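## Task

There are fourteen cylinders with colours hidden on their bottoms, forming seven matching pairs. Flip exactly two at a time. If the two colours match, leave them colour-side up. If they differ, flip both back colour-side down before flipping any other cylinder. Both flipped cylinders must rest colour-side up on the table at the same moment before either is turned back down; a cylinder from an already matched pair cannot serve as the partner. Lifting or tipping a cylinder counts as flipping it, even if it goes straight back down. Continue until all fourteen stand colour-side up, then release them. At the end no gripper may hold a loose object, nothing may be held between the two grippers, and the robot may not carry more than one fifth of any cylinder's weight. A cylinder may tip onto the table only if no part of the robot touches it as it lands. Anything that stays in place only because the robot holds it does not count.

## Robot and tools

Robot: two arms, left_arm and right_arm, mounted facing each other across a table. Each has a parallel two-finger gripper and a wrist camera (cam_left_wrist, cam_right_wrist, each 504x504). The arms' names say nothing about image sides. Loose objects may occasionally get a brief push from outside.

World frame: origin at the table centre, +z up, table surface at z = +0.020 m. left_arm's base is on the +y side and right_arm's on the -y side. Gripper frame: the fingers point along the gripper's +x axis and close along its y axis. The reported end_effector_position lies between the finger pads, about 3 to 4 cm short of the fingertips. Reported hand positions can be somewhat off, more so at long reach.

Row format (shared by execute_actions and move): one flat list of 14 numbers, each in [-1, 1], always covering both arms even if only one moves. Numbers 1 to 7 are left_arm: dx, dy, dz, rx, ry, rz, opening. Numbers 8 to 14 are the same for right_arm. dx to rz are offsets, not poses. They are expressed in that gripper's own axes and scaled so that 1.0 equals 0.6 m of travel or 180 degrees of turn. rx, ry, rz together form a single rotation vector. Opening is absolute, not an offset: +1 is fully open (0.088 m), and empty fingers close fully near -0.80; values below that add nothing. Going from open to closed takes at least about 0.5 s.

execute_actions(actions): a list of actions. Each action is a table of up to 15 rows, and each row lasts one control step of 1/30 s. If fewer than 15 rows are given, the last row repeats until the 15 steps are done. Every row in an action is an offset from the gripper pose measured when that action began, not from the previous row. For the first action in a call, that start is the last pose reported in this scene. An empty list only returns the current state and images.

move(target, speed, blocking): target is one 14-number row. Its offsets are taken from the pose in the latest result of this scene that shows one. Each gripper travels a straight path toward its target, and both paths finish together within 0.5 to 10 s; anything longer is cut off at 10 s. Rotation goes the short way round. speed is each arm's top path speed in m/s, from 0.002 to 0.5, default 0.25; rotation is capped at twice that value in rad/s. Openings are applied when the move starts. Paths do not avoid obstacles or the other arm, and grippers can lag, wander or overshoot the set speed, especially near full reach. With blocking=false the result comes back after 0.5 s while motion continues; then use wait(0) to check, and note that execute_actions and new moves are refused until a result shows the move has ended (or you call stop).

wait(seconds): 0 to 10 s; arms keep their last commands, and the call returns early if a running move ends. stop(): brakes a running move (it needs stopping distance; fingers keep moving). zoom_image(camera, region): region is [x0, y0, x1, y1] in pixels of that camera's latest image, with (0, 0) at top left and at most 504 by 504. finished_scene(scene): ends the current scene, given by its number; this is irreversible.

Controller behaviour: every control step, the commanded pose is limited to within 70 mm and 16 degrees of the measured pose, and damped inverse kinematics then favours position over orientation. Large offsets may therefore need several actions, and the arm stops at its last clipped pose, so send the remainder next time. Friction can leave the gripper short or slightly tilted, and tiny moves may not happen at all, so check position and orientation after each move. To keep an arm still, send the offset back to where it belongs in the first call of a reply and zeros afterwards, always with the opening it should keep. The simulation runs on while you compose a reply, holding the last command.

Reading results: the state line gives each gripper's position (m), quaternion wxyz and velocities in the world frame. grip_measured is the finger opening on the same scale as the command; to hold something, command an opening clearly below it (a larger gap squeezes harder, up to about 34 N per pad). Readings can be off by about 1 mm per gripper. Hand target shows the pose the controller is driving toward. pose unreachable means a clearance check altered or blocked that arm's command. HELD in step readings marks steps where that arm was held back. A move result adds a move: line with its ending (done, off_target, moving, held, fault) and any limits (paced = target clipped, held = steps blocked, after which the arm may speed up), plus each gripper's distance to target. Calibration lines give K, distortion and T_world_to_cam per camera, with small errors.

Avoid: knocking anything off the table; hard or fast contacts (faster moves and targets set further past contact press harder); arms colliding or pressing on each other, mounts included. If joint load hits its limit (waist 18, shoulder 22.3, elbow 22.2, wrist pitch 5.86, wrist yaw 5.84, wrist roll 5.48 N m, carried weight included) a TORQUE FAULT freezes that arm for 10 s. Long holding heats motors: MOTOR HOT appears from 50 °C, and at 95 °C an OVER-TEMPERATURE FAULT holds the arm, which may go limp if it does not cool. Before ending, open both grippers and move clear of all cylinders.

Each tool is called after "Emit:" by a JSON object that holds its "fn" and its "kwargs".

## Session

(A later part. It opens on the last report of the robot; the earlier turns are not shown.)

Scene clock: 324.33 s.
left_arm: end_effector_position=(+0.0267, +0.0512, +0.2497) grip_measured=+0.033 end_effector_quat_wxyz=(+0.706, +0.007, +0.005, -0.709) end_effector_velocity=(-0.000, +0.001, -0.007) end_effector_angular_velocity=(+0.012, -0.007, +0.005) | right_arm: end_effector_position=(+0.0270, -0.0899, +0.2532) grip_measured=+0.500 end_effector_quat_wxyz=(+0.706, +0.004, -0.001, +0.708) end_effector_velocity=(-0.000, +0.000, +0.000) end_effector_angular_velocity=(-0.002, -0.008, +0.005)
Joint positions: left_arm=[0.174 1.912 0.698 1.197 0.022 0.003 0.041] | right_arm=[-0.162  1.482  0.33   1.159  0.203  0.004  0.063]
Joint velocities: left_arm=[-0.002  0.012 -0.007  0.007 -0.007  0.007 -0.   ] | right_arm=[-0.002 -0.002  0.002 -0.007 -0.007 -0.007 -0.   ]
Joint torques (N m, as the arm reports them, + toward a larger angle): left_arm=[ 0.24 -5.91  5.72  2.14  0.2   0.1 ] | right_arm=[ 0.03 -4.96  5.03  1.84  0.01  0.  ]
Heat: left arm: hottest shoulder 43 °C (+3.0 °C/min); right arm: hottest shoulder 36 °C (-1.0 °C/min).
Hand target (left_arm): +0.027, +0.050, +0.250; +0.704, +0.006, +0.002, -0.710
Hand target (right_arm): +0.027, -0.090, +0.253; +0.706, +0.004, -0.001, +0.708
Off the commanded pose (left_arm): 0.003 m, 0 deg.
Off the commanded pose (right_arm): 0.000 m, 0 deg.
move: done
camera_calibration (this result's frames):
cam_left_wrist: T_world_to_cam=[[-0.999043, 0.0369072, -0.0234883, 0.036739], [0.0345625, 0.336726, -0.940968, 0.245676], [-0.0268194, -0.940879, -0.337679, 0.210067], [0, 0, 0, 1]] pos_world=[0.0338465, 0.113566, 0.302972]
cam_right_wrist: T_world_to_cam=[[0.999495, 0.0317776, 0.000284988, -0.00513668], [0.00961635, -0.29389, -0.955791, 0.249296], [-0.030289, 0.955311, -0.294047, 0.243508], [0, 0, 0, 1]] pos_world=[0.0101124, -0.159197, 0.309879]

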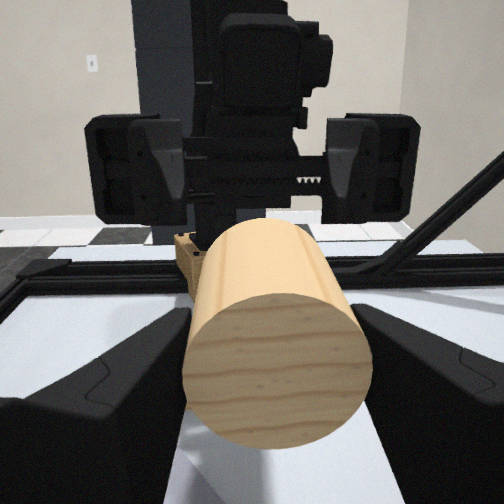

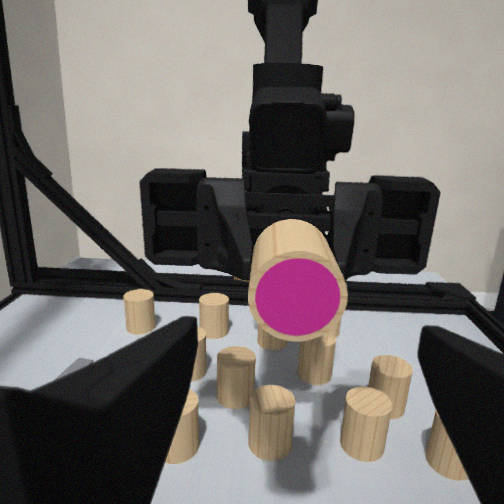

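Emit:
{"fn": "move", "kwargs": {"target": [0,0,0,0,0,0,-0.4,0.115,-0.001,-0.006,0,0,0,0.5], "speed": 0.12}}

Emit:
{"fn": "move", "kwargs": {"target": [0,0,0,0,0,0,-0.4,0,0,0,0,0,0,-0.4]}}

Emit:
{"fn": "move", "kwargs": {"target": [0,0,0,0,0,0,0.5,0,0,0,0,0,0,-0.4]}}

Emit:
{"fn": "move", "kwargs": {"target": [-0.07,0,0,0,0,0,0.5,0,0,0,0,0,0,-0.4]}}

Emit:
{"fn": "move", "kwargs": {"target": [-0.062,0.145,-0.16,0,0.503,0,0.5,-0.477,-0.33,-0.168,0,0.503,0,-0.4], "speed": 0.4}}

Scene clock: 329.90 s.
left_arm: end_effector_position=(+0.0267, +0.0512, +0.2493) grip_measured=+0.033 end_effector_quat_wxyz=(+0.705, +0.007, +0.005, -0.709) end_effector_velocity=(-0.002, -0.000, +0.003) end_effector_angular_velocity=(-0.002, +0.007, +0.000) | right_arm: end_effector_position=(+0.0271, -0.0241, +0.2519) grip_measured=+0.500 end_effector_quat_wxyz=(+0.706, +0.006, -0.002, +0.708) end_effector_velocity=(+0.002, +0.002, -0.002) end_effector_angular_velocity=(-0.007, -0.009, -0.000)
Joint positions: left_arm=[0.174 1.913 0.698 1.198 0.022 0.003 0.041] | right_arm=[-0.21   1.729  0.576  1.164  0.156  0.004  0.063]
Joint velocities: left_arm=[-0.007 -0.007  0.002 -0.007 -0.007 -0.007 -0.   ] | right_arm=[-0.007  0.007  0.007 -0.007 -0.007 -0.007 -0.   ]
Joint torques (N m, as the arm reports them, + toward a larger angle): left_arm=[-0.07 -6.64  5.19  1.68  0.    0.  ] | right_arm=[-0.2  -5.66  6.14  1.67 -0.13  0.  ]
Heat: left arm: hottest shoulder 42 °C (+3.0 °C/min); right arm: hottest shoulder 36 °C (-2.0 °C/min).
Hand target (left_arm): +0.027, +0.051, +0.250; +0.706, +0.007, +0.005, -0.709
Hand target (right_arm): +0.027, -0.021, +0.250; +0.706, +0.004, -0.001, +0.708
Off the commanded pose (left_arm): 0.000 m, 0 deg.
Off the commanded pose (right_arm): 0.004 m, 0 deg.
move: done
camera_calibration (this result's frames):
cam_left_wrist: T_world_to_cam=[[-0.99902, 0.0373037, -0.0238422, 0.0367432], [0.0350397, 0.33707, -0.940827, 0.245302], [-0.0270598, -0.94074, -0.338047, 0.209998], [0, 0, 0, 1]] pos_world=[0.0337944, 0.113499, 0.302652]
cam_right_wrist: T_world_to_cam=[[0.999507, 0.0313938, 0.0000236028, -0.00719573], [0.00911601, -0.289514, -0.95713, 0.26777], [-0.0300411, 0.956659, -0.289657, 0.179207], [0, 0, 0, 1]] pos_world=[0.0101348, -0.0936912, 0.3082]

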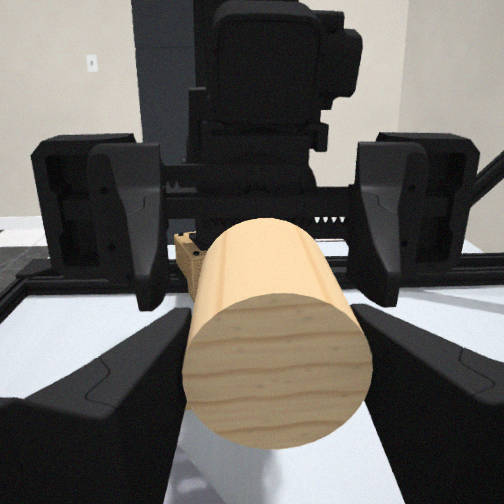

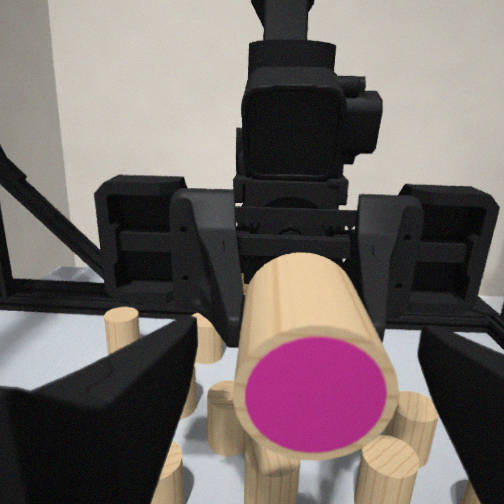

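Scene clock: 330.40 s.
left_arm: end_effector_position=(+0.0266, +0.0512, +0.2493) grip_measured=+0.033 end_effector_quat_wxyz=(+0.705, +0.007, +0.005, -0.709) end_effector_velocity=(+0.002, +0.001, +0.002) end_effector_angular_velocity=(-0.007, -0.008, +0.010) | right_arm: end_effector_position=(+0.0270, -0.0241, +0.2517) grip_measured=+0.023 end_effector_quat_wxyz=(+0.706, +0.006, -0.002, +0.708) end_effector_velocity=(-0.002, -0.001, -0.001) end_effector_angular_velocity=(-0.007, -0.009, +0.019)
Joint positions: left_arm=[0.174 1.913 0.698 1.198 0.022 0.003 0.041] | right_arm=[-0.21   1.729  0.576  1.164  0.156  0.004  0.04 ]
Joint velocities: left_arm=[ 0.002 -0.002 -0.002  0.007 -0.007  0.007 -0.   ] | right_arm=[-0.002 -0.002 -0.002 -0.007 -0.022 -0.007 -0.   ]
Joint torques (N m, as the arm reports them, + toward a larger angle): left_arm=[-0.07 -6.47  5.18  1.77 -0.03  0.01] | right_arm=[ 0.08 -6.91  5.03  1.86  0.    0.  ]
Heat: left arm: hottest shoulder 42 °C (+3.0 °C/min); right arm: hottest shoulder 36 °C (-2.0 °C/min).
Hand target (left_arm): +0.027, +0.051, +0.249; +0.706, +0.007, +0.005, -0.709
Hand target (right_arm): +0.027, -0.024, +0.252; +0.706, +0.006, -0.002, +0.708
Off the commanded pose (left_arm): 0.000 m, 0 deg.
Off the commanded pose (right_arm): 0.000 m, 0 deg.
move: done
camera_calibration (this result's frames):
cam_left_wrist: T_world_to_cam=[[-0.999015, 0.0376783, -0.0234546, 0.03657], [0.0348011, 0.337058, -0.94084, 0.245314], [-0.0275437, -0.940729, -0.338038, 0.210007], [0, 0, 0, 1]] pos_world=[0.0337811, 0.113497, 0.302649]
cam_right_wrist: T_world_to_cam=[[0.999507, 0.0313938, 0.000071966, -0.00720483], [0.00917365, -0.289874, -0.957021, 0.267589], [-0.0300236, 0.95655, -0.290019, 0.179227], [0, 0, 0, 1]] pos_world=[0.0101276, -0.093646, 0.308068]

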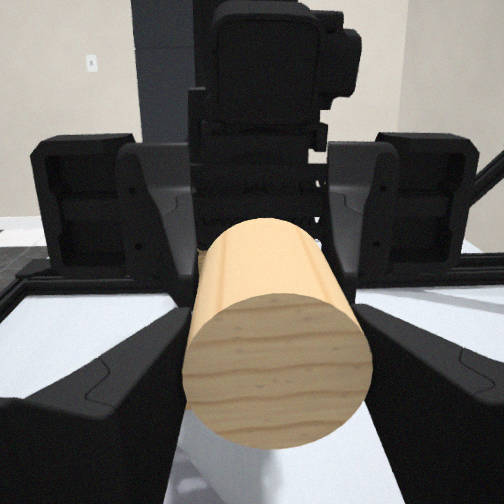

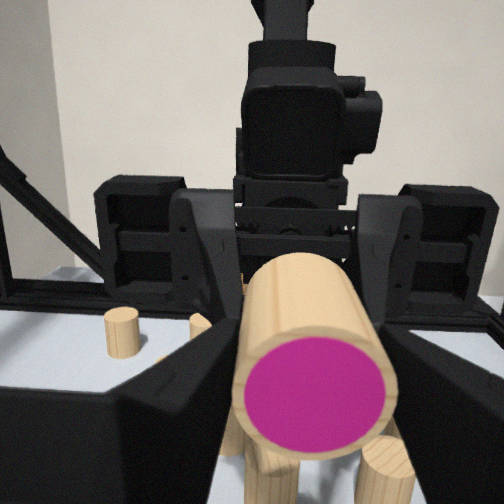

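Scene clock: 331.07 s.
left_arm: end_effector_position=(+0.0266, +0.0512, +0.2493) grip_measured=+0.498 end_effector_quat_wxyz=(+0.705, +0.007, +0.005, -0.709) end_effector_velocity=(-0.000, -0.000, +0.000) end_effector_angular_velocity=(+0.002, +0.007, +0.005) | right_arm: end_effector_position=(+0.0270, -0.0241, +0.2517) grip_measured=+0.023 end_effector_quat_wxyz=(+0.706, +0.006, -0.002, +0.708) end_effector_velocity=(+0.000, -0.001, -0.001) end_effector_angular_velocity=(-0.007, -0.009, +0.005)
Joint positions: left_arm=[0.174 1.913 0.698 1.198 0.022 0.003 0.063] | right_arm=[-0.21   1.729  0.576  1.164  0.156  0.004  0.04 ]
Joint velocities: left_arm=[-0.002 -0.002  0.002 -0.007 -0.007 -0.007  0.001] | right_arm=[-0.002 -0.002 -0.002 -0.007 -0.007 -0.007 -0.   ]
Joint torques (N m, as the arm reports them, + toward a larger angle): left_arm=[-0.09 -6.56  5.13  1.73  0.01  0.01] | right_arm=[ 0.07 -6.92  5.01  1.85  0.01 -0.02]
Heat: left arm: hottest shoulder 42 °C (+3.0 °C/min); right arm: hottest shoulder 36 °C (-2.0 °C/min).
Hand target (left_arm): +0.027, +0.051, +0.249; +0.705, +0.007, +0.005, -0.709
Hand target (right_arm): +0.027, -0.024, +0.252; +0.706, +0.006, -0.002, +0.708
Off the commanded pose (left_arm): 0.000 m, 0 deg.
Off the commanded pose (right_arm): 0.000 m, 0 deg.
move: done
camera_calibration (this result's frames):
cam_left_wrist: T_world_to_cam=[[-0.999005, 0.0376847, -0.0238357, 0.0366644], [0.0351621, 0.337056, -0.940828, 0.245301], [-0.0274209, -0.94073, -0.338046, 0.210006], [0, 0, 0, 1]] pos_world=[0.0337612, 0.113497, 0.302652]
cam_right_wrist: T_world_to_cam=[[0.999507, 0.0313938, 0.000071966, -0.00720483], [0.00917365, -0.289874, -0.957021, 0.267589], [-0.0300236, 0.95655, -0.290019, 0.179227], [0, 0, 0, 1]] pos_world=[0.0101276, -0.093646, 0.308068]

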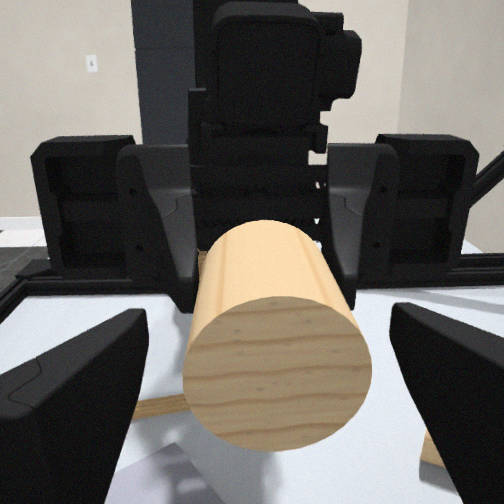

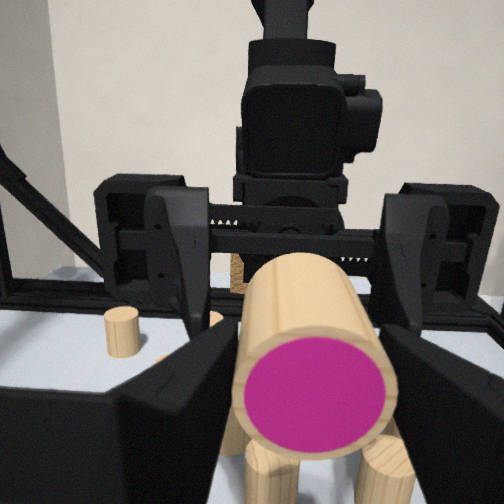

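Scene clock: 331.90 s.
left_arm: end_effector_position=(+0.0259, +0.0913, +0.2468) grip_measured=+0.500 end_effector_quat_wxyz=(+0.705, +0.010, +0.008, -0.709) end_effector_velocity=(+0.000, +0.003, -0.001) end_effector_angular_velocity=(+0.007, +0.007, +0.005) | right_arm: end_effector_position=(+0.0270, -0.0241, +0.2517) grip_measured=+0.023 end_effector_quat_wxyz=(+0.706, +0.006, -0.002, +0.708) end_effector_velocity=(-0.002, -0.000, -0.000) end_effector_angular_velocity=(+0.002, -0.007, +0.010)
Joint positions: left_arm=[0.174 1.808 0.53  1.252 0.022 0.003 0.063] | right_arm=[-0.21   1.729  0.576  1.164  0.156  0.004  0.04 ]
Joint velocities: left_arm=[-0.002 -0.012 -0.012 -0.007 -0.007 -0.007 -0.   ] | right_arm=[ 0.002  0.002 -0.002  0.007 -0.007 -0.007 -0.   ]
Joint torques (N m, as the arm reports them, + toward a larger angle): left_arm=[ 0.07 -6.67  4.38  2.02  0.08  0.05] | right_arm=[ 0.08 -6.92  4.97  1.83  0.02 -0.01]
Heat: left arm: hottest shoulder 42 °C (+3.0 °C/min); right arm: hottest shoulder 36 °C (-2.0 °C/min).
Hand target (left_arm): +0.027, +0.093, +0.250; +0.705, +0.007, +0.005, -0.709
Hand target (right_arm): +0.027, -0.024, +0.252; +0.706, +0.006, -0.002, +0.708
Off the commanded pose (left_arm): 0.004 m, 1 deg.
Off the commanded pose (right_arm): 0.000 m, 0 deg.
move: done
camera_calibration (this result's frames):
cam_left_wrist: T_world_to_cam=[[-0.999009, 0.0379006, -0.0233296, 0.0342478], [0.0350116, 0.345655, -0.937708, 0.227858], [-0.0274757, -0.937596, -0.346639, 0.248657], [0, 0, 0, 1]] pos_world=[0.0330682, 0.153081, 0.300658]
cam_right_wrist: T_world_to_cam=[[0.999507, 0.0313938, 0.000071966, -0.00720483], [0.00917365, -0.289874, -0.957021, 0.267589], [-0.0300236, 0.95655, -0.290019, 0.179227], [0, 0, 0, 1]] pos_world=[0.0101276, -0.093646, 0.308068]

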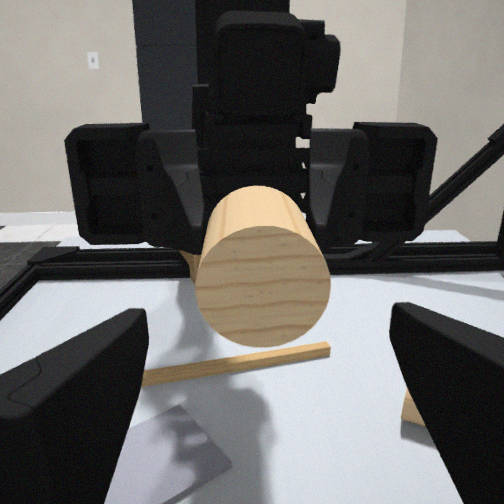

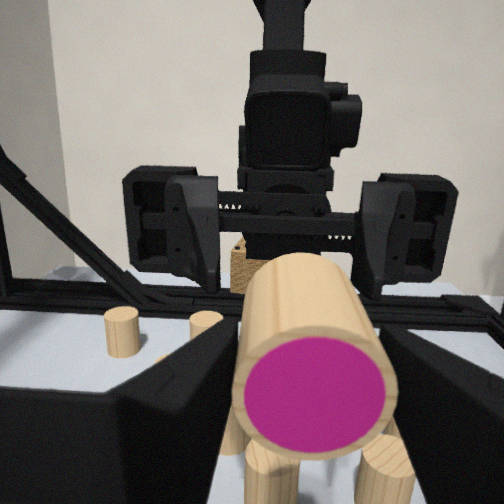

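Scene clock: 334.47 s.
left_arm: end_effector_position=(+0.1114, +0.1312, +0.1526) grip_measured=+0.500 end_effector_quat_wxyz=(+0.493, +0.505, +0.510, -0.493) end_effector_velocity=(-0.000, +0.002, +0.000) end_effector_angular_velocity=(+0.018, -0.004, +0.005) | right_arm: end_effector_position=(+0.2235, -0.3093, +0.1475) grip_measured=+0.024 end_effector_quat_wxyz=(+0.504, -0.499, +0.500, +0.497) end_effector_velocity=(-0.002, -0.002, -0.002) end_effector_angular_velocity=(-0.007, +0.017, +0.000)
Joint positions: left_arm=[ 0.383  2.136  1.633 -1.098 -0.002  0.222  0.063] | right_arm=[-1.172  1.38   0.81  -0.995  0.003 -0.794  0.04 ]
Joint velocities: left_arm=[-0.002  0.007  0.012 -0.022 -0.007 -0.007 -0.   ] | right_arm=[-0.007  0.007 -0.002 -0.007 -0.007 -0.007 -0.   ]
Joint torques (N m, as the arm reports them, + toward a larger angle): left_arm=[ 0.21 -7.32  6.84 -0.06 -0.24  0.11] | right_arm=[-0.24 -3.49  6.81 -0.06  0.11 -0.15]
Heat: left arm: hottest shoulder 42 °C (+3.0 °C/min); right arm: hottest shoulder 36 °C (-1.0 °C/min).
Hand target (left_arm): +0.113, +0.130, +0.151; +0.492, +0.508, +0.509, -0.491
Hand target (right_arm): +0.226, -0.308, +0.149; +0.503, -0.501, +0.499, +0.496
Off the commanded pose (left_arm): 0.002 m, 1 deg.
Off the commanded pose (right_arm): 0.002 m, 1 deg.
move: done
camera_calibration (this result's frames):
cam_left_wrist: T_world_to_cam=[[-0.999152, 0.0162001, 0.0378598, 0.109461], [0.0283893, 0.936955, 0.348296, -0.150278], [-0.0298305, 0.349075, -0.93662, 0.177298], [0, 0, 0, 1]] pos_world=[0.118924, 0.0771405, 0.214258]
cam_right_wrist: T_world_to_cam=[[0.999726, -0.00400977, -0.023076, -0.202214], [0.00307678, -0.954216, 0.299104, -0.306007], [-0.0232188, -0.299093, -0.953942, 0.135798], [0, 0, 0, 1]] pos_world=[0.206253, -0.252191, 0.216405]

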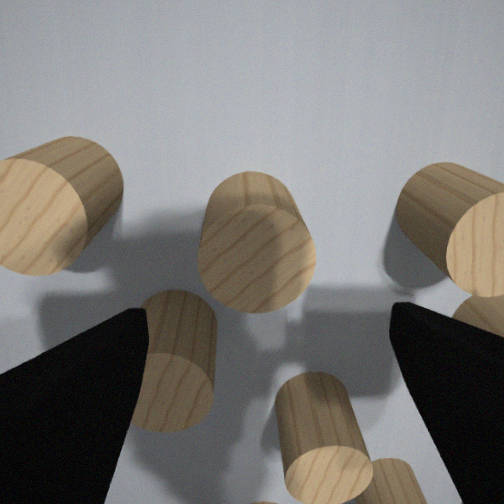

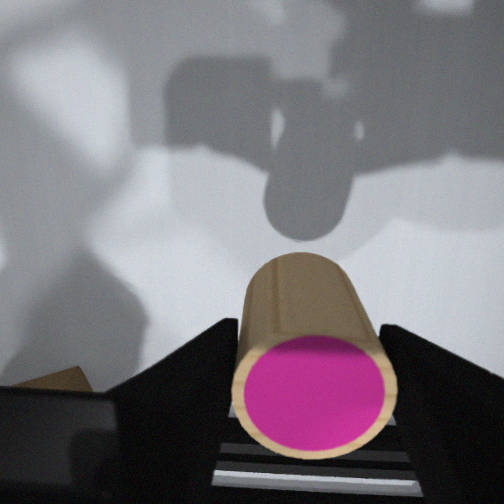

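Emit:
{"fn": "move", "kwargs": {"target": [0.109,0.004,0.011,0,-0.008,0,0.5,0.102,0,0,0,0,0,-0.4], "speed": 0.07}}

Emit:
{"fn": "move", "kwargs": {"target": [0,0,0,0,0,0,-0.4,0,0,0,0,0,0,0.5]}}

Emit:
{"fn": "move", "kwargs": {"target": [-0.16,0,0,0,0,0,-0.4,-0.1,0,0,0,0,0,0.5]}}

Emit:
{"fn": "move", "kwargs": {"target": [-0.115,-0.145,0.128,0,-0.502,0,-0.4,-0.16,0.328,0.365,0,-0.495,0,0.5], "speed": 0.4}}

Scene clock: 338.33 s.
left_arm: end_effector_position=(+0.1139, +0.1249, +0.0915) grip_measured=+0.500 end_effector_quat_wxyz=(+0.503, +0.498, +0.499, -0.499) end_effector_velocity=(-0.002, +0.000, -0.001) end_effector_angular_velocity=(-0.004, +0.007, +0.005) | right_arm: end_effector_position=(+0.2269, -0.3063, +0.0908) grip_measured=+0.024 end_effector_quat_wxyz=(+0.510, -0.499, +0.494, +0.496) end_effector_velocity=(+0.001, -0.001, -0.001) end_effector_angular_velocity=(-0.004, -0.007, +0.005)
Joint positions: left_arm=[ 0.386  2.218  1.508 -0.856 -0.002  0.224  0.063] | right_arm=[-1.172  1.499  0.658 -0.707  0.004 -0.795  0.04 ]
Joint velocities: left_arm=[-0.002 -0.002 -0.007  0.007  0.007 -0.007 -0.   ] | right_arm=[-0.002  0.002 -0.002  0.007  0.007 -0.007  0.   ]
Joint torques (N m, as the arm reports them, + toward a larger angle): left_arm=[ 0.28 -7.73  4.98  0.46  0.19  0.11] | right_arm=[ 0.01 -3.81  3.32  0.26 -0.06 -0.02]
Heat: left arm: hottest shoulder 42 °C (+3.0 °C/min); right arm: hottest shoulder 36 °C (-1.0 °C/min).
Hand target (left_arm): +0.114, +0.127, +0.087; +0.499, +0.499, +0.503, -0.499
Hand target (right_arm): +0.224, -0.309, +0.087; +0.504, -0.499, +0.500, +0.497
Off the commanded pose (left_arm): 0.005 m, 1 deg.
Off the commanded pose (right_arm): 0.006 m, 1 deg.
move: done
camera_calibration (this result's frames):
cam_left_wrist: T_world_to_cam=[[-0.999418, 0.0169474, 0.0295945, 0.115108], [0.0254632, 0.948093, 0.316972, -0.121428], [-0.0226865, 0.317542, -0.947973, 0.126457], [0, 0, 0, 1]] pos_world=[0.121002, 0.0730185, 0.154961]
cam_right_wrist: T_world_to_cam=[[0.999947, -0.0034446, -0.00967865, -0.207966], [-0.000513806, -0.957702, 0.28776, -0.285444], [-0.0102605, -0.28774, -0.957654, 0.0835382], [0, 0, 0, 1]] pos_world=[0.208666, -0.250049, 0.160127]

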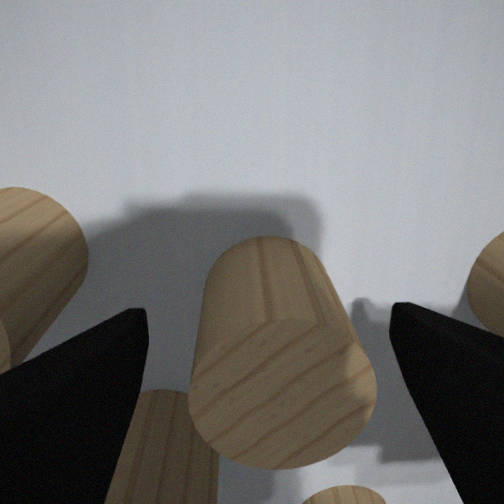

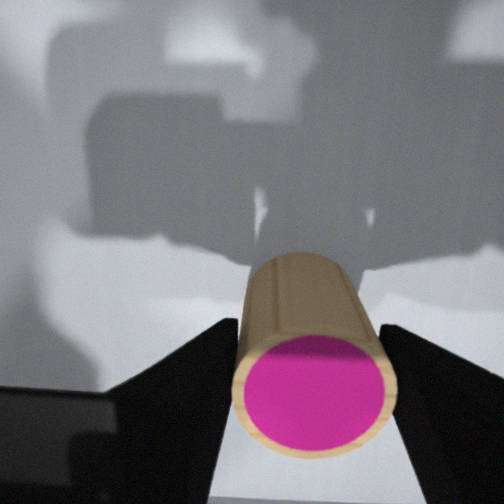

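Scene clock: 339.00 s.
left_arm: end_effector_position=(+0.1141, +0.1252, +0.0915) grip_measured=+0.033 end_effector_quat_wxyz=(+0.503, +0.499, +0.499, -0.499) end_effector_velocity=(-0.004, +0.006, -0.001) end_effector_angular_velocity=(+0.024, +0.013, +0.020) | right_arm: end_effector_position=(+0.2269, -0.3063, +0.0908) grip_measured=+0.498 end_effector_quat_wxyz=(+0.510, -0.499, +0.494, +0.496) end_effector_velocity=(-0.002, -0.001, -0.000) end_effector_angular_velocity=(-0.000, +0.010, +0.020)
Joint positions: left_arm=[ 0.386  2.218  1.508 -0.857 -0.003  0.224  0.041] | right_arm=[-1.172  1.499  0.658 -0.707  0.004 -0.795  0.063]
Joint velocities: left_arm=[-0.002 -0.002 -0.007 -0.022  0.007 -0.022 -0.   ] | right_arm=[-0.002 -0.002 -0.002 -0.007 -0.007 -0.022  0.001]
Joint torques (N m, as the arm reports them, + toward a larger angle): left_arm=[-0.02 -8.45  5.42  0.3   0.03 -0.03] | right_arm=[ 0.08 -4.79  4.72  0.14 -0.03 -0.02]
Heat: left arm: hottest shoulder 42 °C (+3.0 °C/min); right arm: hottest shoulder 36 °C (-1.0 °C/min).
Hand target (left_arm): +0.114, +0.125, +0.091; +0.503, +0.498, +0.499, -0.499
Hand target (right_arm): +0.227, -0.306, +0.091; +0.510, -0.499, +0.494, +0.496
Off the commanded pose (left_arm): 0.000 m, 0 deg.
Off the commanded pose (right_arm): 0.000 m, 0 deg.
move: done
camera_calibration (this result's frames):
cam_left_wrist: T_world_to_cam=[[-0.99945, 0.0172902, 0.0282994, 0.11537], [0.0254008, 0.947737, 0.31804, -0.121681], [-0.0213215, 0.318583, -0.947655, 0.126078], [0, 0, 0, 1]] pos_world=[0.121085, 0.0731609, 0.154913]
cam_right_wrist: T_world_to_cam=[[0.999945, -0.00343308, -0.0099442, -0.207898], [-0.000429231, -0.957781, 0.287497, -0.285424], [-0.0105114, -0.287477, -0.95773, 0.0836939], [0, 0, 0, 1]] pos_world=[0.208644, -0.250027, 0.160147]

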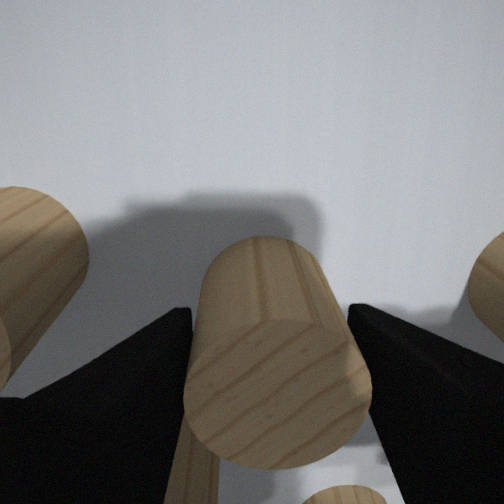

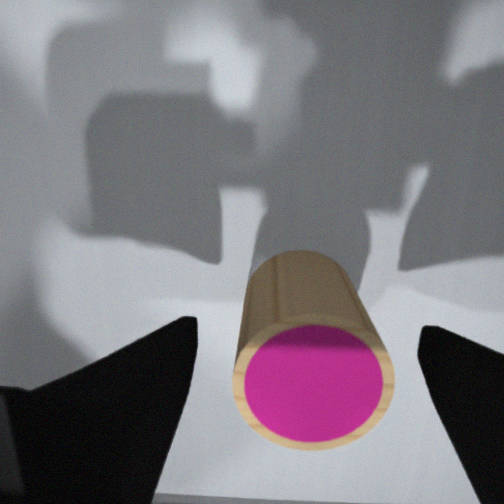

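Scene clock: 339.90 s.
left_arm: end_effector_position=(+0.1136, +0.1273, +0.1823) grip_measured=+0.033 end_effector_quat_wxyz=(+0.499, +0.501, +0.503, -0.496) end_effector_velocity=(-0.002, -0.000, +0.005) end_effector_angular_velocity=(+0.001, +0.008, +0.005) | right_arm: end_effector_position=(+0.2238, -0.3092, +0.1463) grip_measured=+0.500 end_effector_quat_wxyz=(+0.505, -0.499, +0.500, +0.497) end_effector_velocity=(-0.003, -0.002, +0.002) end_effector_angular_velocity=(-0.003, +0.014, -0.010)
Joint positions: left_arm=[ 0.386  2.11   1.713 -1.183 -0.003  0.224  0.041] | right_arm=[-1.172  1.382  0.806 -0.989  0.004 -0.795  0.063]
Joint velocities: left_arm=[-0.002 -0.002  0.017 -0.022  0.007 -0.007 -0.   ] | right_arm=[-0.002 -0.007  0.002 -0.022 -0.007  0.007  0.   ]
Joint torques (N m, as the arm reports them, + toward a larger angle): left_arm=[-0.28 -8.97  7.15  0.03 -0.03 -0.04] | right_arm=[ 0.09 -5.27  6.68 -0.06 -0.05  0.  ]
Heat: left arm: hottest shoulder 43 °C (+4.1 °C/min); right arm: hottest shoulder 36 °C (-1.0 °C/min).
Hand target (left_arm): +0.113, +0.125, +0.187; +0.503, +0.499, +0.499, -0.499
Hand target (right_arm): +0.226, -0.307, +0.151; +0.510, -0.499, +0.494, +0.496
Off the commanded pose (left_arm): 0.006 m, 1 deg.
Off the commanded pose (right_arm): 0.005 m, 1 deg.
move: done
camera_calibration (this result's frames):
cam_left_wrist: T_world_to_cam=[[-0.999365, 0.0169244, 0.0313632, 0.111751], [0.0263255, 0.943767, 0.329561, -0.154243], [-0.024022, 0.330178, -0.943613, 0.209522], [0, 0, 0, 1]] pos_world=[0.120773, 0.0744987, 0.245036]
cam_right_wrist: T_world_to_cam=[[0.999758, -0.00361325, -0.0217147, -0.202558], [0.00303097, -0.954447, 0.298364, -0.305566], [-0.0218036, -0.298358, -0.954205, 0.134604], [0, 0, 0, 1]] pos_world=[0.20637, -0.252219, 0.215212]

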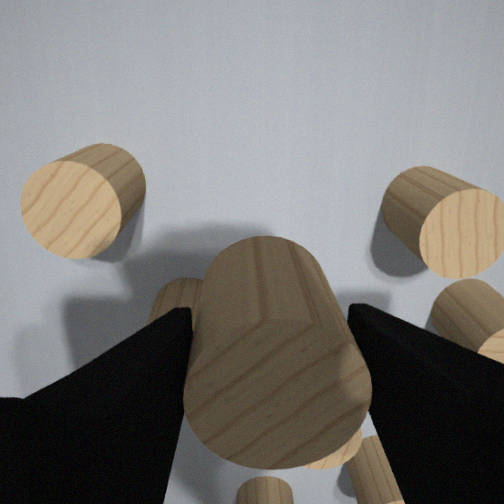

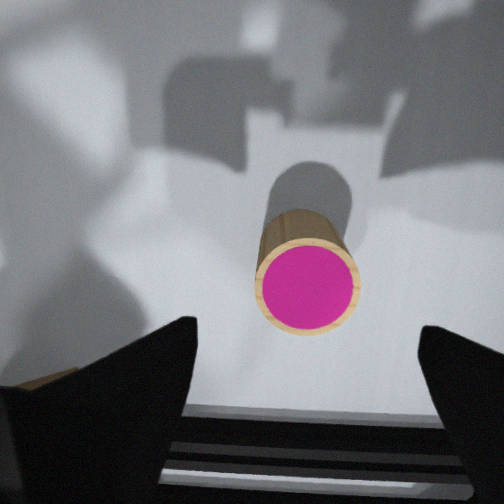

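Scene clock: 342.50 s.
left_arm: end_effector_position=(+0.0266, +0.0504, +0.2532) grip_measured=+0.033 end_effector_quat_wxyz=(+0.705, +0.003, -0.002, -0.710) end_effector_velocity=(-0.000, +0.000, -0.000) end_effector_angular_velocity=(-0.002, +0.007, +0.005) | right_arm: end_effector_position=(+0.0273, -0.0904, +0.2477) grip_measured=+0.500 end_effector_quat_wxyz=(+0.707, +0.006, +0.006, +0.707) end_effector_velocity=(-0.001, +0.002, +0.003) end_effector_angular_velocity=(+0.022, -0.003, +0.005)
Joint positions: left_arm=[0.175 1.913 0.702 1.21  0.025 0.007 0.041] | right_arm=[-0.161  1.503  0.322  1.182  0.208  0.017  0.063]
Joint velocities: left_arm=[-0.002  0.002 -0.002  0.007 -0.007 -0.007 -0.   ] | right_arm=[-0.002  0.017  0.002  0.037 -0.007 -0.007  0.   ]
Joint torques (N m, as the arm reports them, + toward a larger angle): left_arm=[-0.3  -6.06  4.88  2.13 -0.19 -0.06] | right_arm=[ 0.24 -3.89  4.3   2.02  0.12 -0.13]
Heat: left arm: hottest shoulder 43 °C (+4.0 °C/min); right arm: hottest shoulder 35 °C (-2.0 °C/min).
Hand target (left_arm): +0.026, +0.051, +0.251; +0.706, +0.003, +0.000, -0.708
Hand target (right_arm): +0.027, -0.091, +0.243; +0.707, -0.001, +0.007, +0.707
Off the commanded pose (left_arm): 0.003 m, 1 deg.
Off the commanded pose (right_arm): 0.007 m, 2 deg.
move: done
camera_calibration (this result's frames):
cam_left_wrist: T_world_to_cam=[[-0.998824, 0.0392154, -0.0285031, 0.0378588], [0.0396415, 0.32221, -0.945838, 0.251118], [-0.0279075, -0.945856, -0.323386, 0.207084], [0, 0, 0, 1]] pos_world=[0.0336388, 0.113474, 0.305564]
cam_right_wrist: T_world_to_cam=[[0.999517, 0.0287333, -0.0118718, -0.00261245], [-0.00269534, -0.300335, -0.95383, 0.243098], [-0.0309722, 0.953401, -0.300113, 0.243739], [0, 0, 0, 1]] pos_world=[0.0108155, -0.159295, 0.304992]

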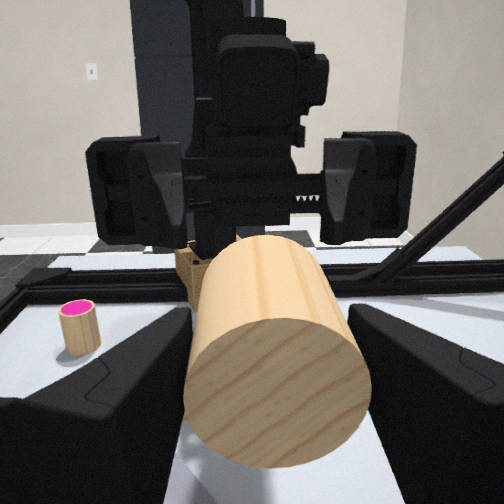

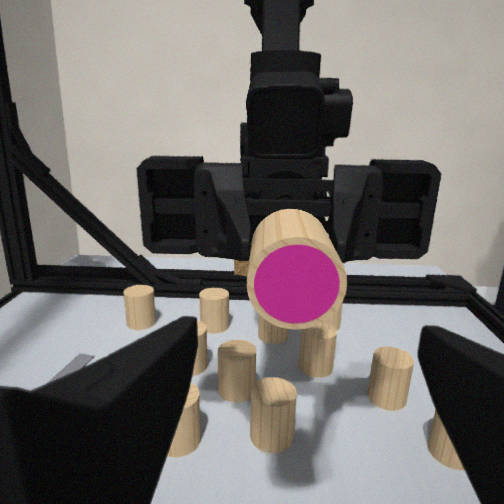

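Emit:
{"fn": "move", "kwargs": {"target": [0,0,0,0,0,0,-0.4,0.115,0,0.001,0,0,0,0.5], "speed": 0.12}}

Emit:
{"fn": "move", "kwargs": {"target": [0,0,0,0,0,0,-0.4,0,0,0,0,0,0,-0.4]}}

Emit:
{"fn": "move", "kwargs": {"target": [0,0,0,0,0,0,0.5,0,0,0,0,0,0,-0.4]}}

Emit:
{"fn": "move", "kwargs": {"target": [-0.07,0,0,0,0,0,0.5,0,0,0,0,0,0,-0.4]}}

Emit:
{"fn": "move", "kwargs": {"target": [-0.04,0.27,-0.165,0,0.499,0,0.5,-0.477,-0.205,-0.166,0,0.503,0,-0.4], "speed": 0.4}}

Scene clock: 346.40 s.
left_arm: end_effector_position=(+0.0266, +0.0504, +0.2529) grip_measured=+0.033 end_effector_quat_wxyz=(+0.705, +0.003, -0.002, -0.709) end_effector_velocity=(-0.000, +0.002, +0.000) end_effector_angular_velocity=(-0.002, +0.022, +0.005) | right_arm: end_effector_position=(+0.0270, -0.0246, +0.2500) grip_measured=+0.500 end_effector_quat_wxyz=(+0.707, +0.008, +0.005, +0.707) end_effector_velocity=(-0.000, +0.002, -0.002) end_effector_angular_velocity=(-0.007, -0.009, +0.005)
Joint positions: left_arm=[0.175 1.914 0.701 1.211 0.025 0.007 0.041] | right_arm=[-0.208  1.729  0.574  1.16   0.162  0.017  0.063]
Joint velocities: left_arm=[-0.002 -0.002 -0.007  0.007 -0.007 -0.022 -0.   ] | right_arm=[-0.002  0.007  0.007 -0.007 -0.007 -0.007  0.   ]
Joint torques (N m, as the arm reports them, + toward a larger angle): left_arm=[-0.17 -6.6   5.15  1.71  0.02  0.04] | right_arm=[-0.27 -5.6   6.24  1.65 -0.1   0.  ]
Heat: left arm: hottest shoulder 42 °C (+3.0 °C/min); right arm: hottest shoulder 35 °C (-3.0 °C/min).
Hand target (left_arm): +0.027, +0.050, +0.253; +0.705, +0.003, -0.002, -0.709
Hand target (right_arm): +0.027, -0.021, +0.248; +0.707, +0.006, +0.006, +0.707
Off the commanded pose (left_arm): 0.000 m, 0 deg.
Off the commanded pose (right_arm): 0.004 m, 0 deg.
move: done
camera_calibration (this result's frames):
cam_left_wrist: T_world_to_cam=[[-0.998839, 0.0388453, -0.0284818, 0.0379181], [0.0395125, 0.322586, -0.945715, 0.250757], [-0.0275487, -0.945743, -0.323746, 0.207106], [0, 0, 0, 1]] pos_world=[0.0336716, 0.113506, 0.305275]
cam_right_wrist: T_world_to_cam=[[0.999534, 0.028024, -0.0120962, -0.00417687], [-0.00325981, -0.29602, -0.955176, 0.265474], [-0.0303485, 0.95477, -0.295791, 0.180643], [0, 0, 0, 1]] pos_world=[0.0105226, -0.0937701, 0.306957]

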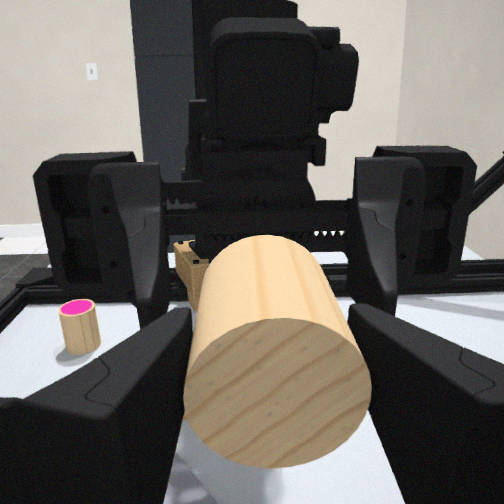

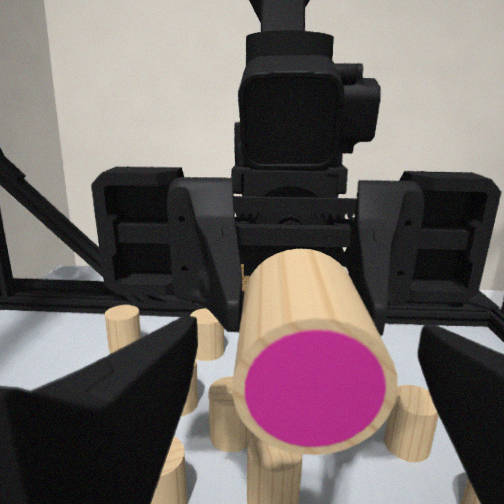

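Scene clock: 346.90 s.
left_arm: end_effector_position=(+0.0264, +0.0504, +0.2529) grip_measured=+0.033 end_effector_quat_wxyz=(+0.705, +0.003, -0.002, -0.710) end_effector_velocity=(-0.002, +0.001, +0.004) end_effector_angular_velocity=(-0.012, -0.008, -0.010) | right_arm: end_effector_position=(+0.0271, -0.0246, +0.2500) grip_measured=+0.025 end_effector_quat_wxyz=(+0.707, +0.008, +0.005, +0.707) end_effector_velocity=(+0.000, -0.001, -0.001) end_effector_angular_velocity=(-0.007, -0.023, +0.005)
Joint positions: left_arm=[0.175 1.914 0.701 1.211 0.025 0.007 0.041] | right_arm=[-0.208  1.729  0.574  1.16   0.162  0.017  0.04 ]
Joint velocities: left_arm=[-0.002 -0.007 -0.002  0.007  0.007  0.007 -0.   ] | right_arm=[-0.002 -0.002 -0.002 -0.007 -0.007 -0.022 -0.   ]
Joint torques (N m, as the arm reports them, + toward a larger angle): left_arm=[ 0.   -6.68  5.19  1.74 -0.01  0.01] | right_arm=[ 0.04 -6.92  5.    1.85  0.01  0.  ]
Heat: left arm: hottest shoulder 42 °C (+3.0 °C/min); right arm: hottest shoulder 35 °C (-3.0 °C/min).
Hand target (left_arm): +0.026, +0.050, +0.253; +0.705, +0.003, -0.002, -0.710
Hand target (right_arm): +0.027, -0.025, +0.250; +0.708, +0.008, +0.004, +0.707
Off the commanded pose (left_arm): 0.000 m, 0 deg.
Off the commanded pose (right_arm): 0.000 m, 0 deg.
move: done
camera_calibration (this result's frames):
cam_left_wrist: T_world_to_cam=[[-0.998809, 0.0396073, -0.0284812, 0.0376427], [0.039758, 0.322556, -0.945715, 0.250762], [-0.0282705, -0.945722, -0.323746, 0.207116], [0, 0, 0, 1]] pos_world=[0.0334834, 0.113499, 0.305274]
cam_right_wrist: T_world_to_cam=[[0.999534, 0.0280239, -0.0120944, -0.00428436], [-0.00325817, -0.29602, -0.955176, 0.26548], [-0.030348, 0.954771, -0.295791, 0.18063], [0, 0, 0, 1]] pos_world=[0.0106291, -0.0937528, 0.306957]

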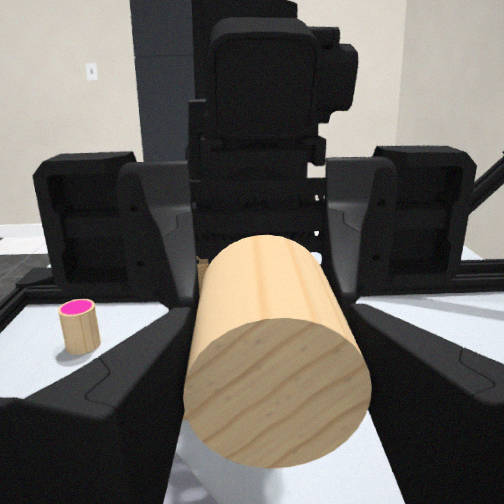

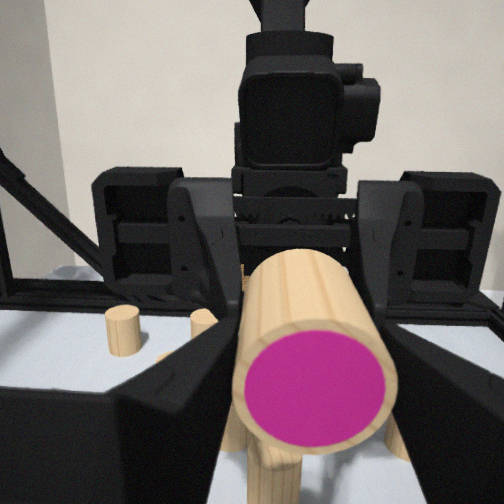

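Scene clock: 347.57 s.
left_arm: end_effector_position=(+0.0265, +0.0504, +0.2529) grip_measured=+0.498 end_effector_quat_wxyz=(+0.705, +0.003, -0.002, -0.710) end_effector_velocity=(+0.002, +0.001, -0.001) end_effector_angular_velocity=(+0.007, +0.007, +0.020) | right_arm: end_effector_position=(+0.0271, -0.0246, +0.2500) grip_measured=+0.026 end_effector_quat_wxyz=(+0.707, +0.008, +0.005, +0.707) end_effector_velocity=(+0.000, -0.000, -0.003) end_effector_angular_velocity=(-0.012, -0.024, +0.005)
Joint positions: left_arm=[0.175 1.914 0.701 1.211 0.025 0.007 0.063] | right_arm=[-0.208  1.729  0.574  1.16   0.162  0.017  0.04 ]
Joint velocities: left_arm=[-0.002 -0.002 -0.002 -0.007 -0.022 -0.007  0.   ] | right_arm=[-0.002  0.002 -0.002 -0.007 -0.007 -0.022 -0.   ]
Joint torques (N m, as the arm reports them, + toward a larger angle): left_arm=[-0.1  -6.48  5.16  1.75  0.03  0.04] | right_arm=[ 0.06 -6.9   5.02  1.85  0.01 -0.01]
Heat: left arm: hottest shoulder 42 °C (+3.0 °C/min); right arm: hottest shoulder 35 °C (-3.0 °C/min).
Hand target (left_arm): +0.026, +0.050, +0.253; +0.705, +0.003, -0.002, -0.710
Hand target (right_arm): +0.027, -0.025, +0.250; +0.707, +0.008, +0.004, +0.707
Off the commanded pose (left_arm): 0.000 m, 0 deg.
Off the commanded pose (right_arm): 0.000 m, 0 deg.
move: done
camera_calibration (this result's frames):
cam_left_wrist: T_world_to_cam=[[-0.998824, 0.0392263, -0.0284818, 0.0377198], [0.0396356, 0.322571, -0.945715, 0.250762], [-0.0279095, -0.945732, -0.323746, 0.207108], [0, 0, 0, 1]] pos_world=[0.0335167, 0.113501, 0.305275]
cam_right_wrist: T_world_to_cam=[[0.999534, 0.0280239, -0.0120944, -0.00428436], [-0.00325817, -0.29602, -0.955176, 0.26548], [-0.030348, 0.954771, -0.295791, 0.18063], [0, 0, 0, 1]] pos_world=[0.0106291, -0.0937528, 0.306957]

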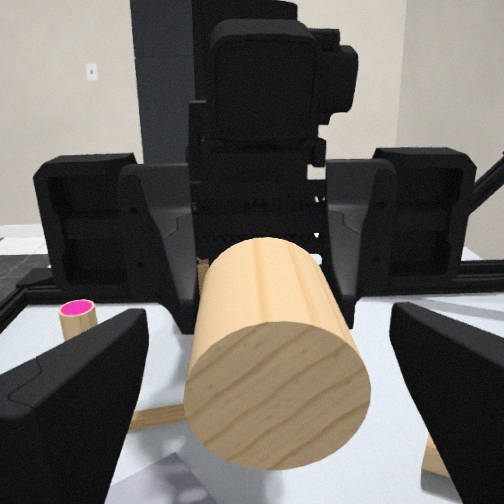

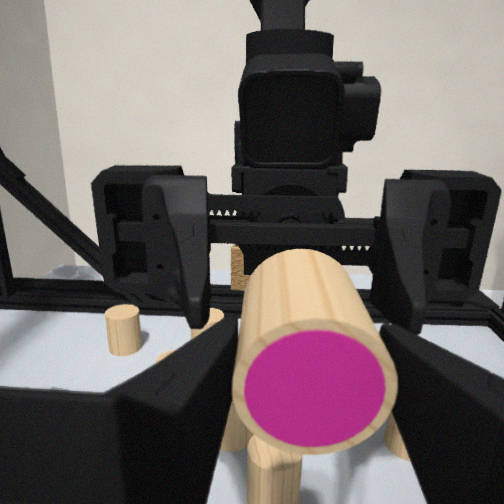

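Scene clock: 348.40 s.
left_arm: end_effector_position=(+0.0259, +0.0904, +0.2497) grip_measured=+0.500 end_effector_quat_wxyz=(+0.705, +0.006, +0.001, -0.709) end_effector_velocity=(+0.000, +0.002, +0.001) end_effector_angular_velocity=(+0.002, +0.007, +0.005) | right_arm: end_effector_position=(+0.0271, -0.0246, +0.2500) grip_measured=+0.025 end_effector_quat_wxyz=(+0.707, +0.008, +0.005, +0.707) end_effector_velocity=(+0.000, -0.001, -0.001) end_effector_angular_velocity=(-0.007, +0.006, +0.005)
Joint positions: left_arm=[0.175 1.812 0.533 1.268 0.025 0.007 0.063] | right_arm=[-0.208  1.729  0.574  1.16   0.162  0.017  0.04 ]
Joint velocities: left_arm=[-0.002 -0.012 -0.007 -0.007 -0.007 -0.007 -0.   ] | right_arm=[-0.002 -0.002 -0.002 -0.007 -0.007  0.007  0.   ]
Joint torques (N m, as the arm reports them, + toward a larger angle): left_arm=[ 0.25 -6.86  4.22  2.01  0.09  0.01] | right_arm=[ 0.07 -6.9   5.03  1.84  0.01  0.  ]
Heat: left arm: hottest shoulder 42 °C (+3.0 °C/min); right arm: hottest shoulder 35 °C (-3.0 °C/min).
Hand target (left_arm): +0.027, +0.092, +0.253; +0.705, +0.003, -0.002, -0.709
Hand target (right_arm): +0.027, -0.025, +0.250; +0.707, +0.008, +0.005, +0.707
Off the commanded pose (left_arm): 0.004 m, 1 deg.
Off the commanded pose (right_arm): 0.000 m, 0 deg.
move: done
camera_calibration (this result's frames):
cam_left_wrist: T_world_to_cam=[[-0.998844, 0.0391036, -0.027958, 0.0353907], [0.0393546, 0.331229, -0.942729, 0.233347], [-0.0276036, -0.94274, -0.332385, 0.245749], [0, 0, 0, 1]] pos_world=[0.03295, 0.153002, 0.302656]
cam_right_wrist: T_world_to_cam=[[0.999534, 0.0280239, -0.0120944, -0.00428436], [-0.00325817, -0.29602, -0.955176, 0.26548], [-0.030348, 0.954771, -0.295791, 0.18063], [0, 0, 0, 1]] pos_world=[0.0106291, -0.0937528, 0.306957]

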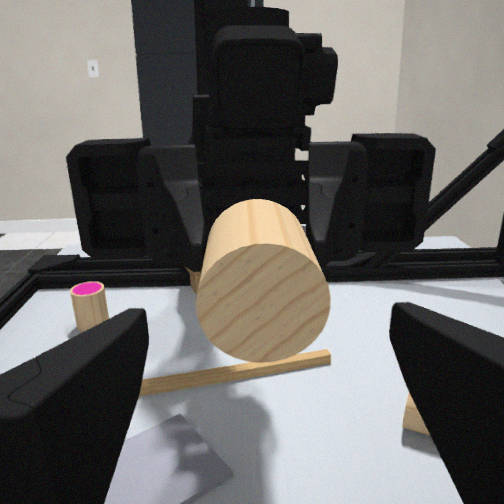

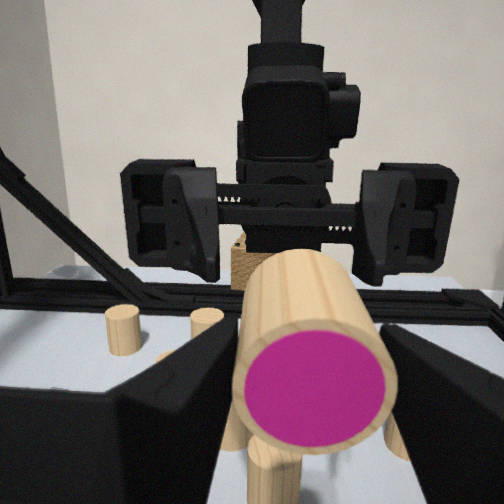

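Scene clock: 351.00 s.
left_arm: end_effector_position=(+0.1870, +0.1148, +0.1535) grip_measured=+0.500 end_effector_quat_wxyz=(+0.501, +0.500, +0.500, -0.499) end_effector_velocity=(-0.002, +0.006, -0.001) end_effector_angular_velocity=(+0.037, +0.007, +0.034) | right_arm: end_effector_position=(+0.1470, -0.3119, +0.1459) grip_measured=+0.025 end_effector_quat_wxyz=(+0.499, -0.497, +0.507, +0.497) end_effector_velocity=(-0.000, -0.001, +0.001) end_effector_angular_velocity=(+0.001, +0.008, -0.015)
Joint positions: left_arm=[ 0.544  2.263  1.845 -1.151 -0.002  0.384  0.063] | right_arm=[-0.855  1.185  0.669 -1.065 -0.004 -0.475  0.04 ]
Joint velocities: left_arm=[-0.002  0.007  0.007 -0.037 -0.007 -0.037  0.   ] | right_arm=[-0.007 -0.002  0.002 -0.007 -0.007  0.007 -0.   ]
Joint torques (N m, as the arm reports them, + toward a larger angle): left_arm=[ 0.03 -8.05  6.98  0.03 -0.16  0.11] | right_arm=[-0.33 -2.26  6.95 -0.08  0.09 -0.21]
Heat: left arm: hottest shoulder 42 °C (+3.0 °C/min); right arm: hottest shoulder 35 °C (-3.0 °C/min).
Hand target (left_arm): +0.189, +0.114, +0.152; +0.500, +0.503, +0.500, -0.497
Hand target (right_arm): +0.149, -0.310, +0.148; +0.499, -0.499, +0.505, +0.497
Off the commanded pose (left_arm): 0.002 m, 1 deg.
Off the commanded pose (right_arm): 0.002 m, 1 deg.
move: done
camera_calibration (this result's frames):
cam_left_wrist: T_world_to_cam=[[-0.999366, 0.0187434, 0.0302831, 0.186187], [0.0274685, 0.946878, 0.320419, -0.13412], [-0.0226687, 0.321048, -0.946792, 0.189528], [0, 0, 0, 1]] pos_world=[0.194049, 0.0626578, 0.216779]
cam_right_wrist: T_world_to_cam=[[0.999274, -0.00696915, -0.0374484, -0.124528], [0.00487864, -0.951608, 0.307276, -0.308445], [-0.0377777, -0.307236, -0.950883, 0.130888], [0, 0, 0, 1]] pos_world=[0.130887, -0.254173, 0.214574]

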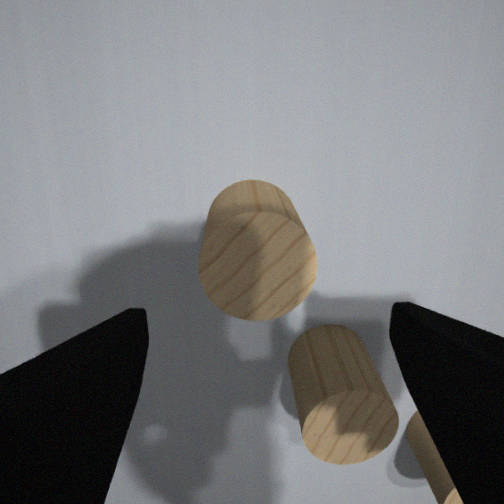

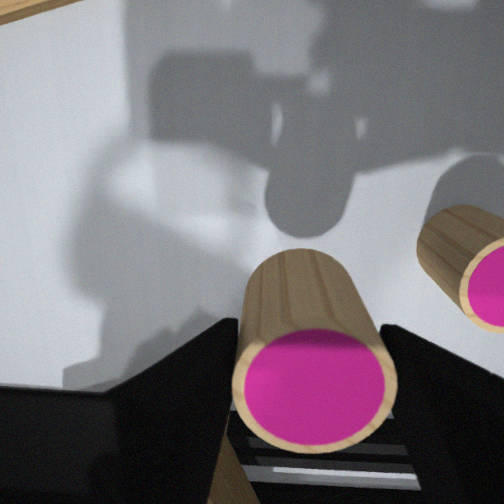

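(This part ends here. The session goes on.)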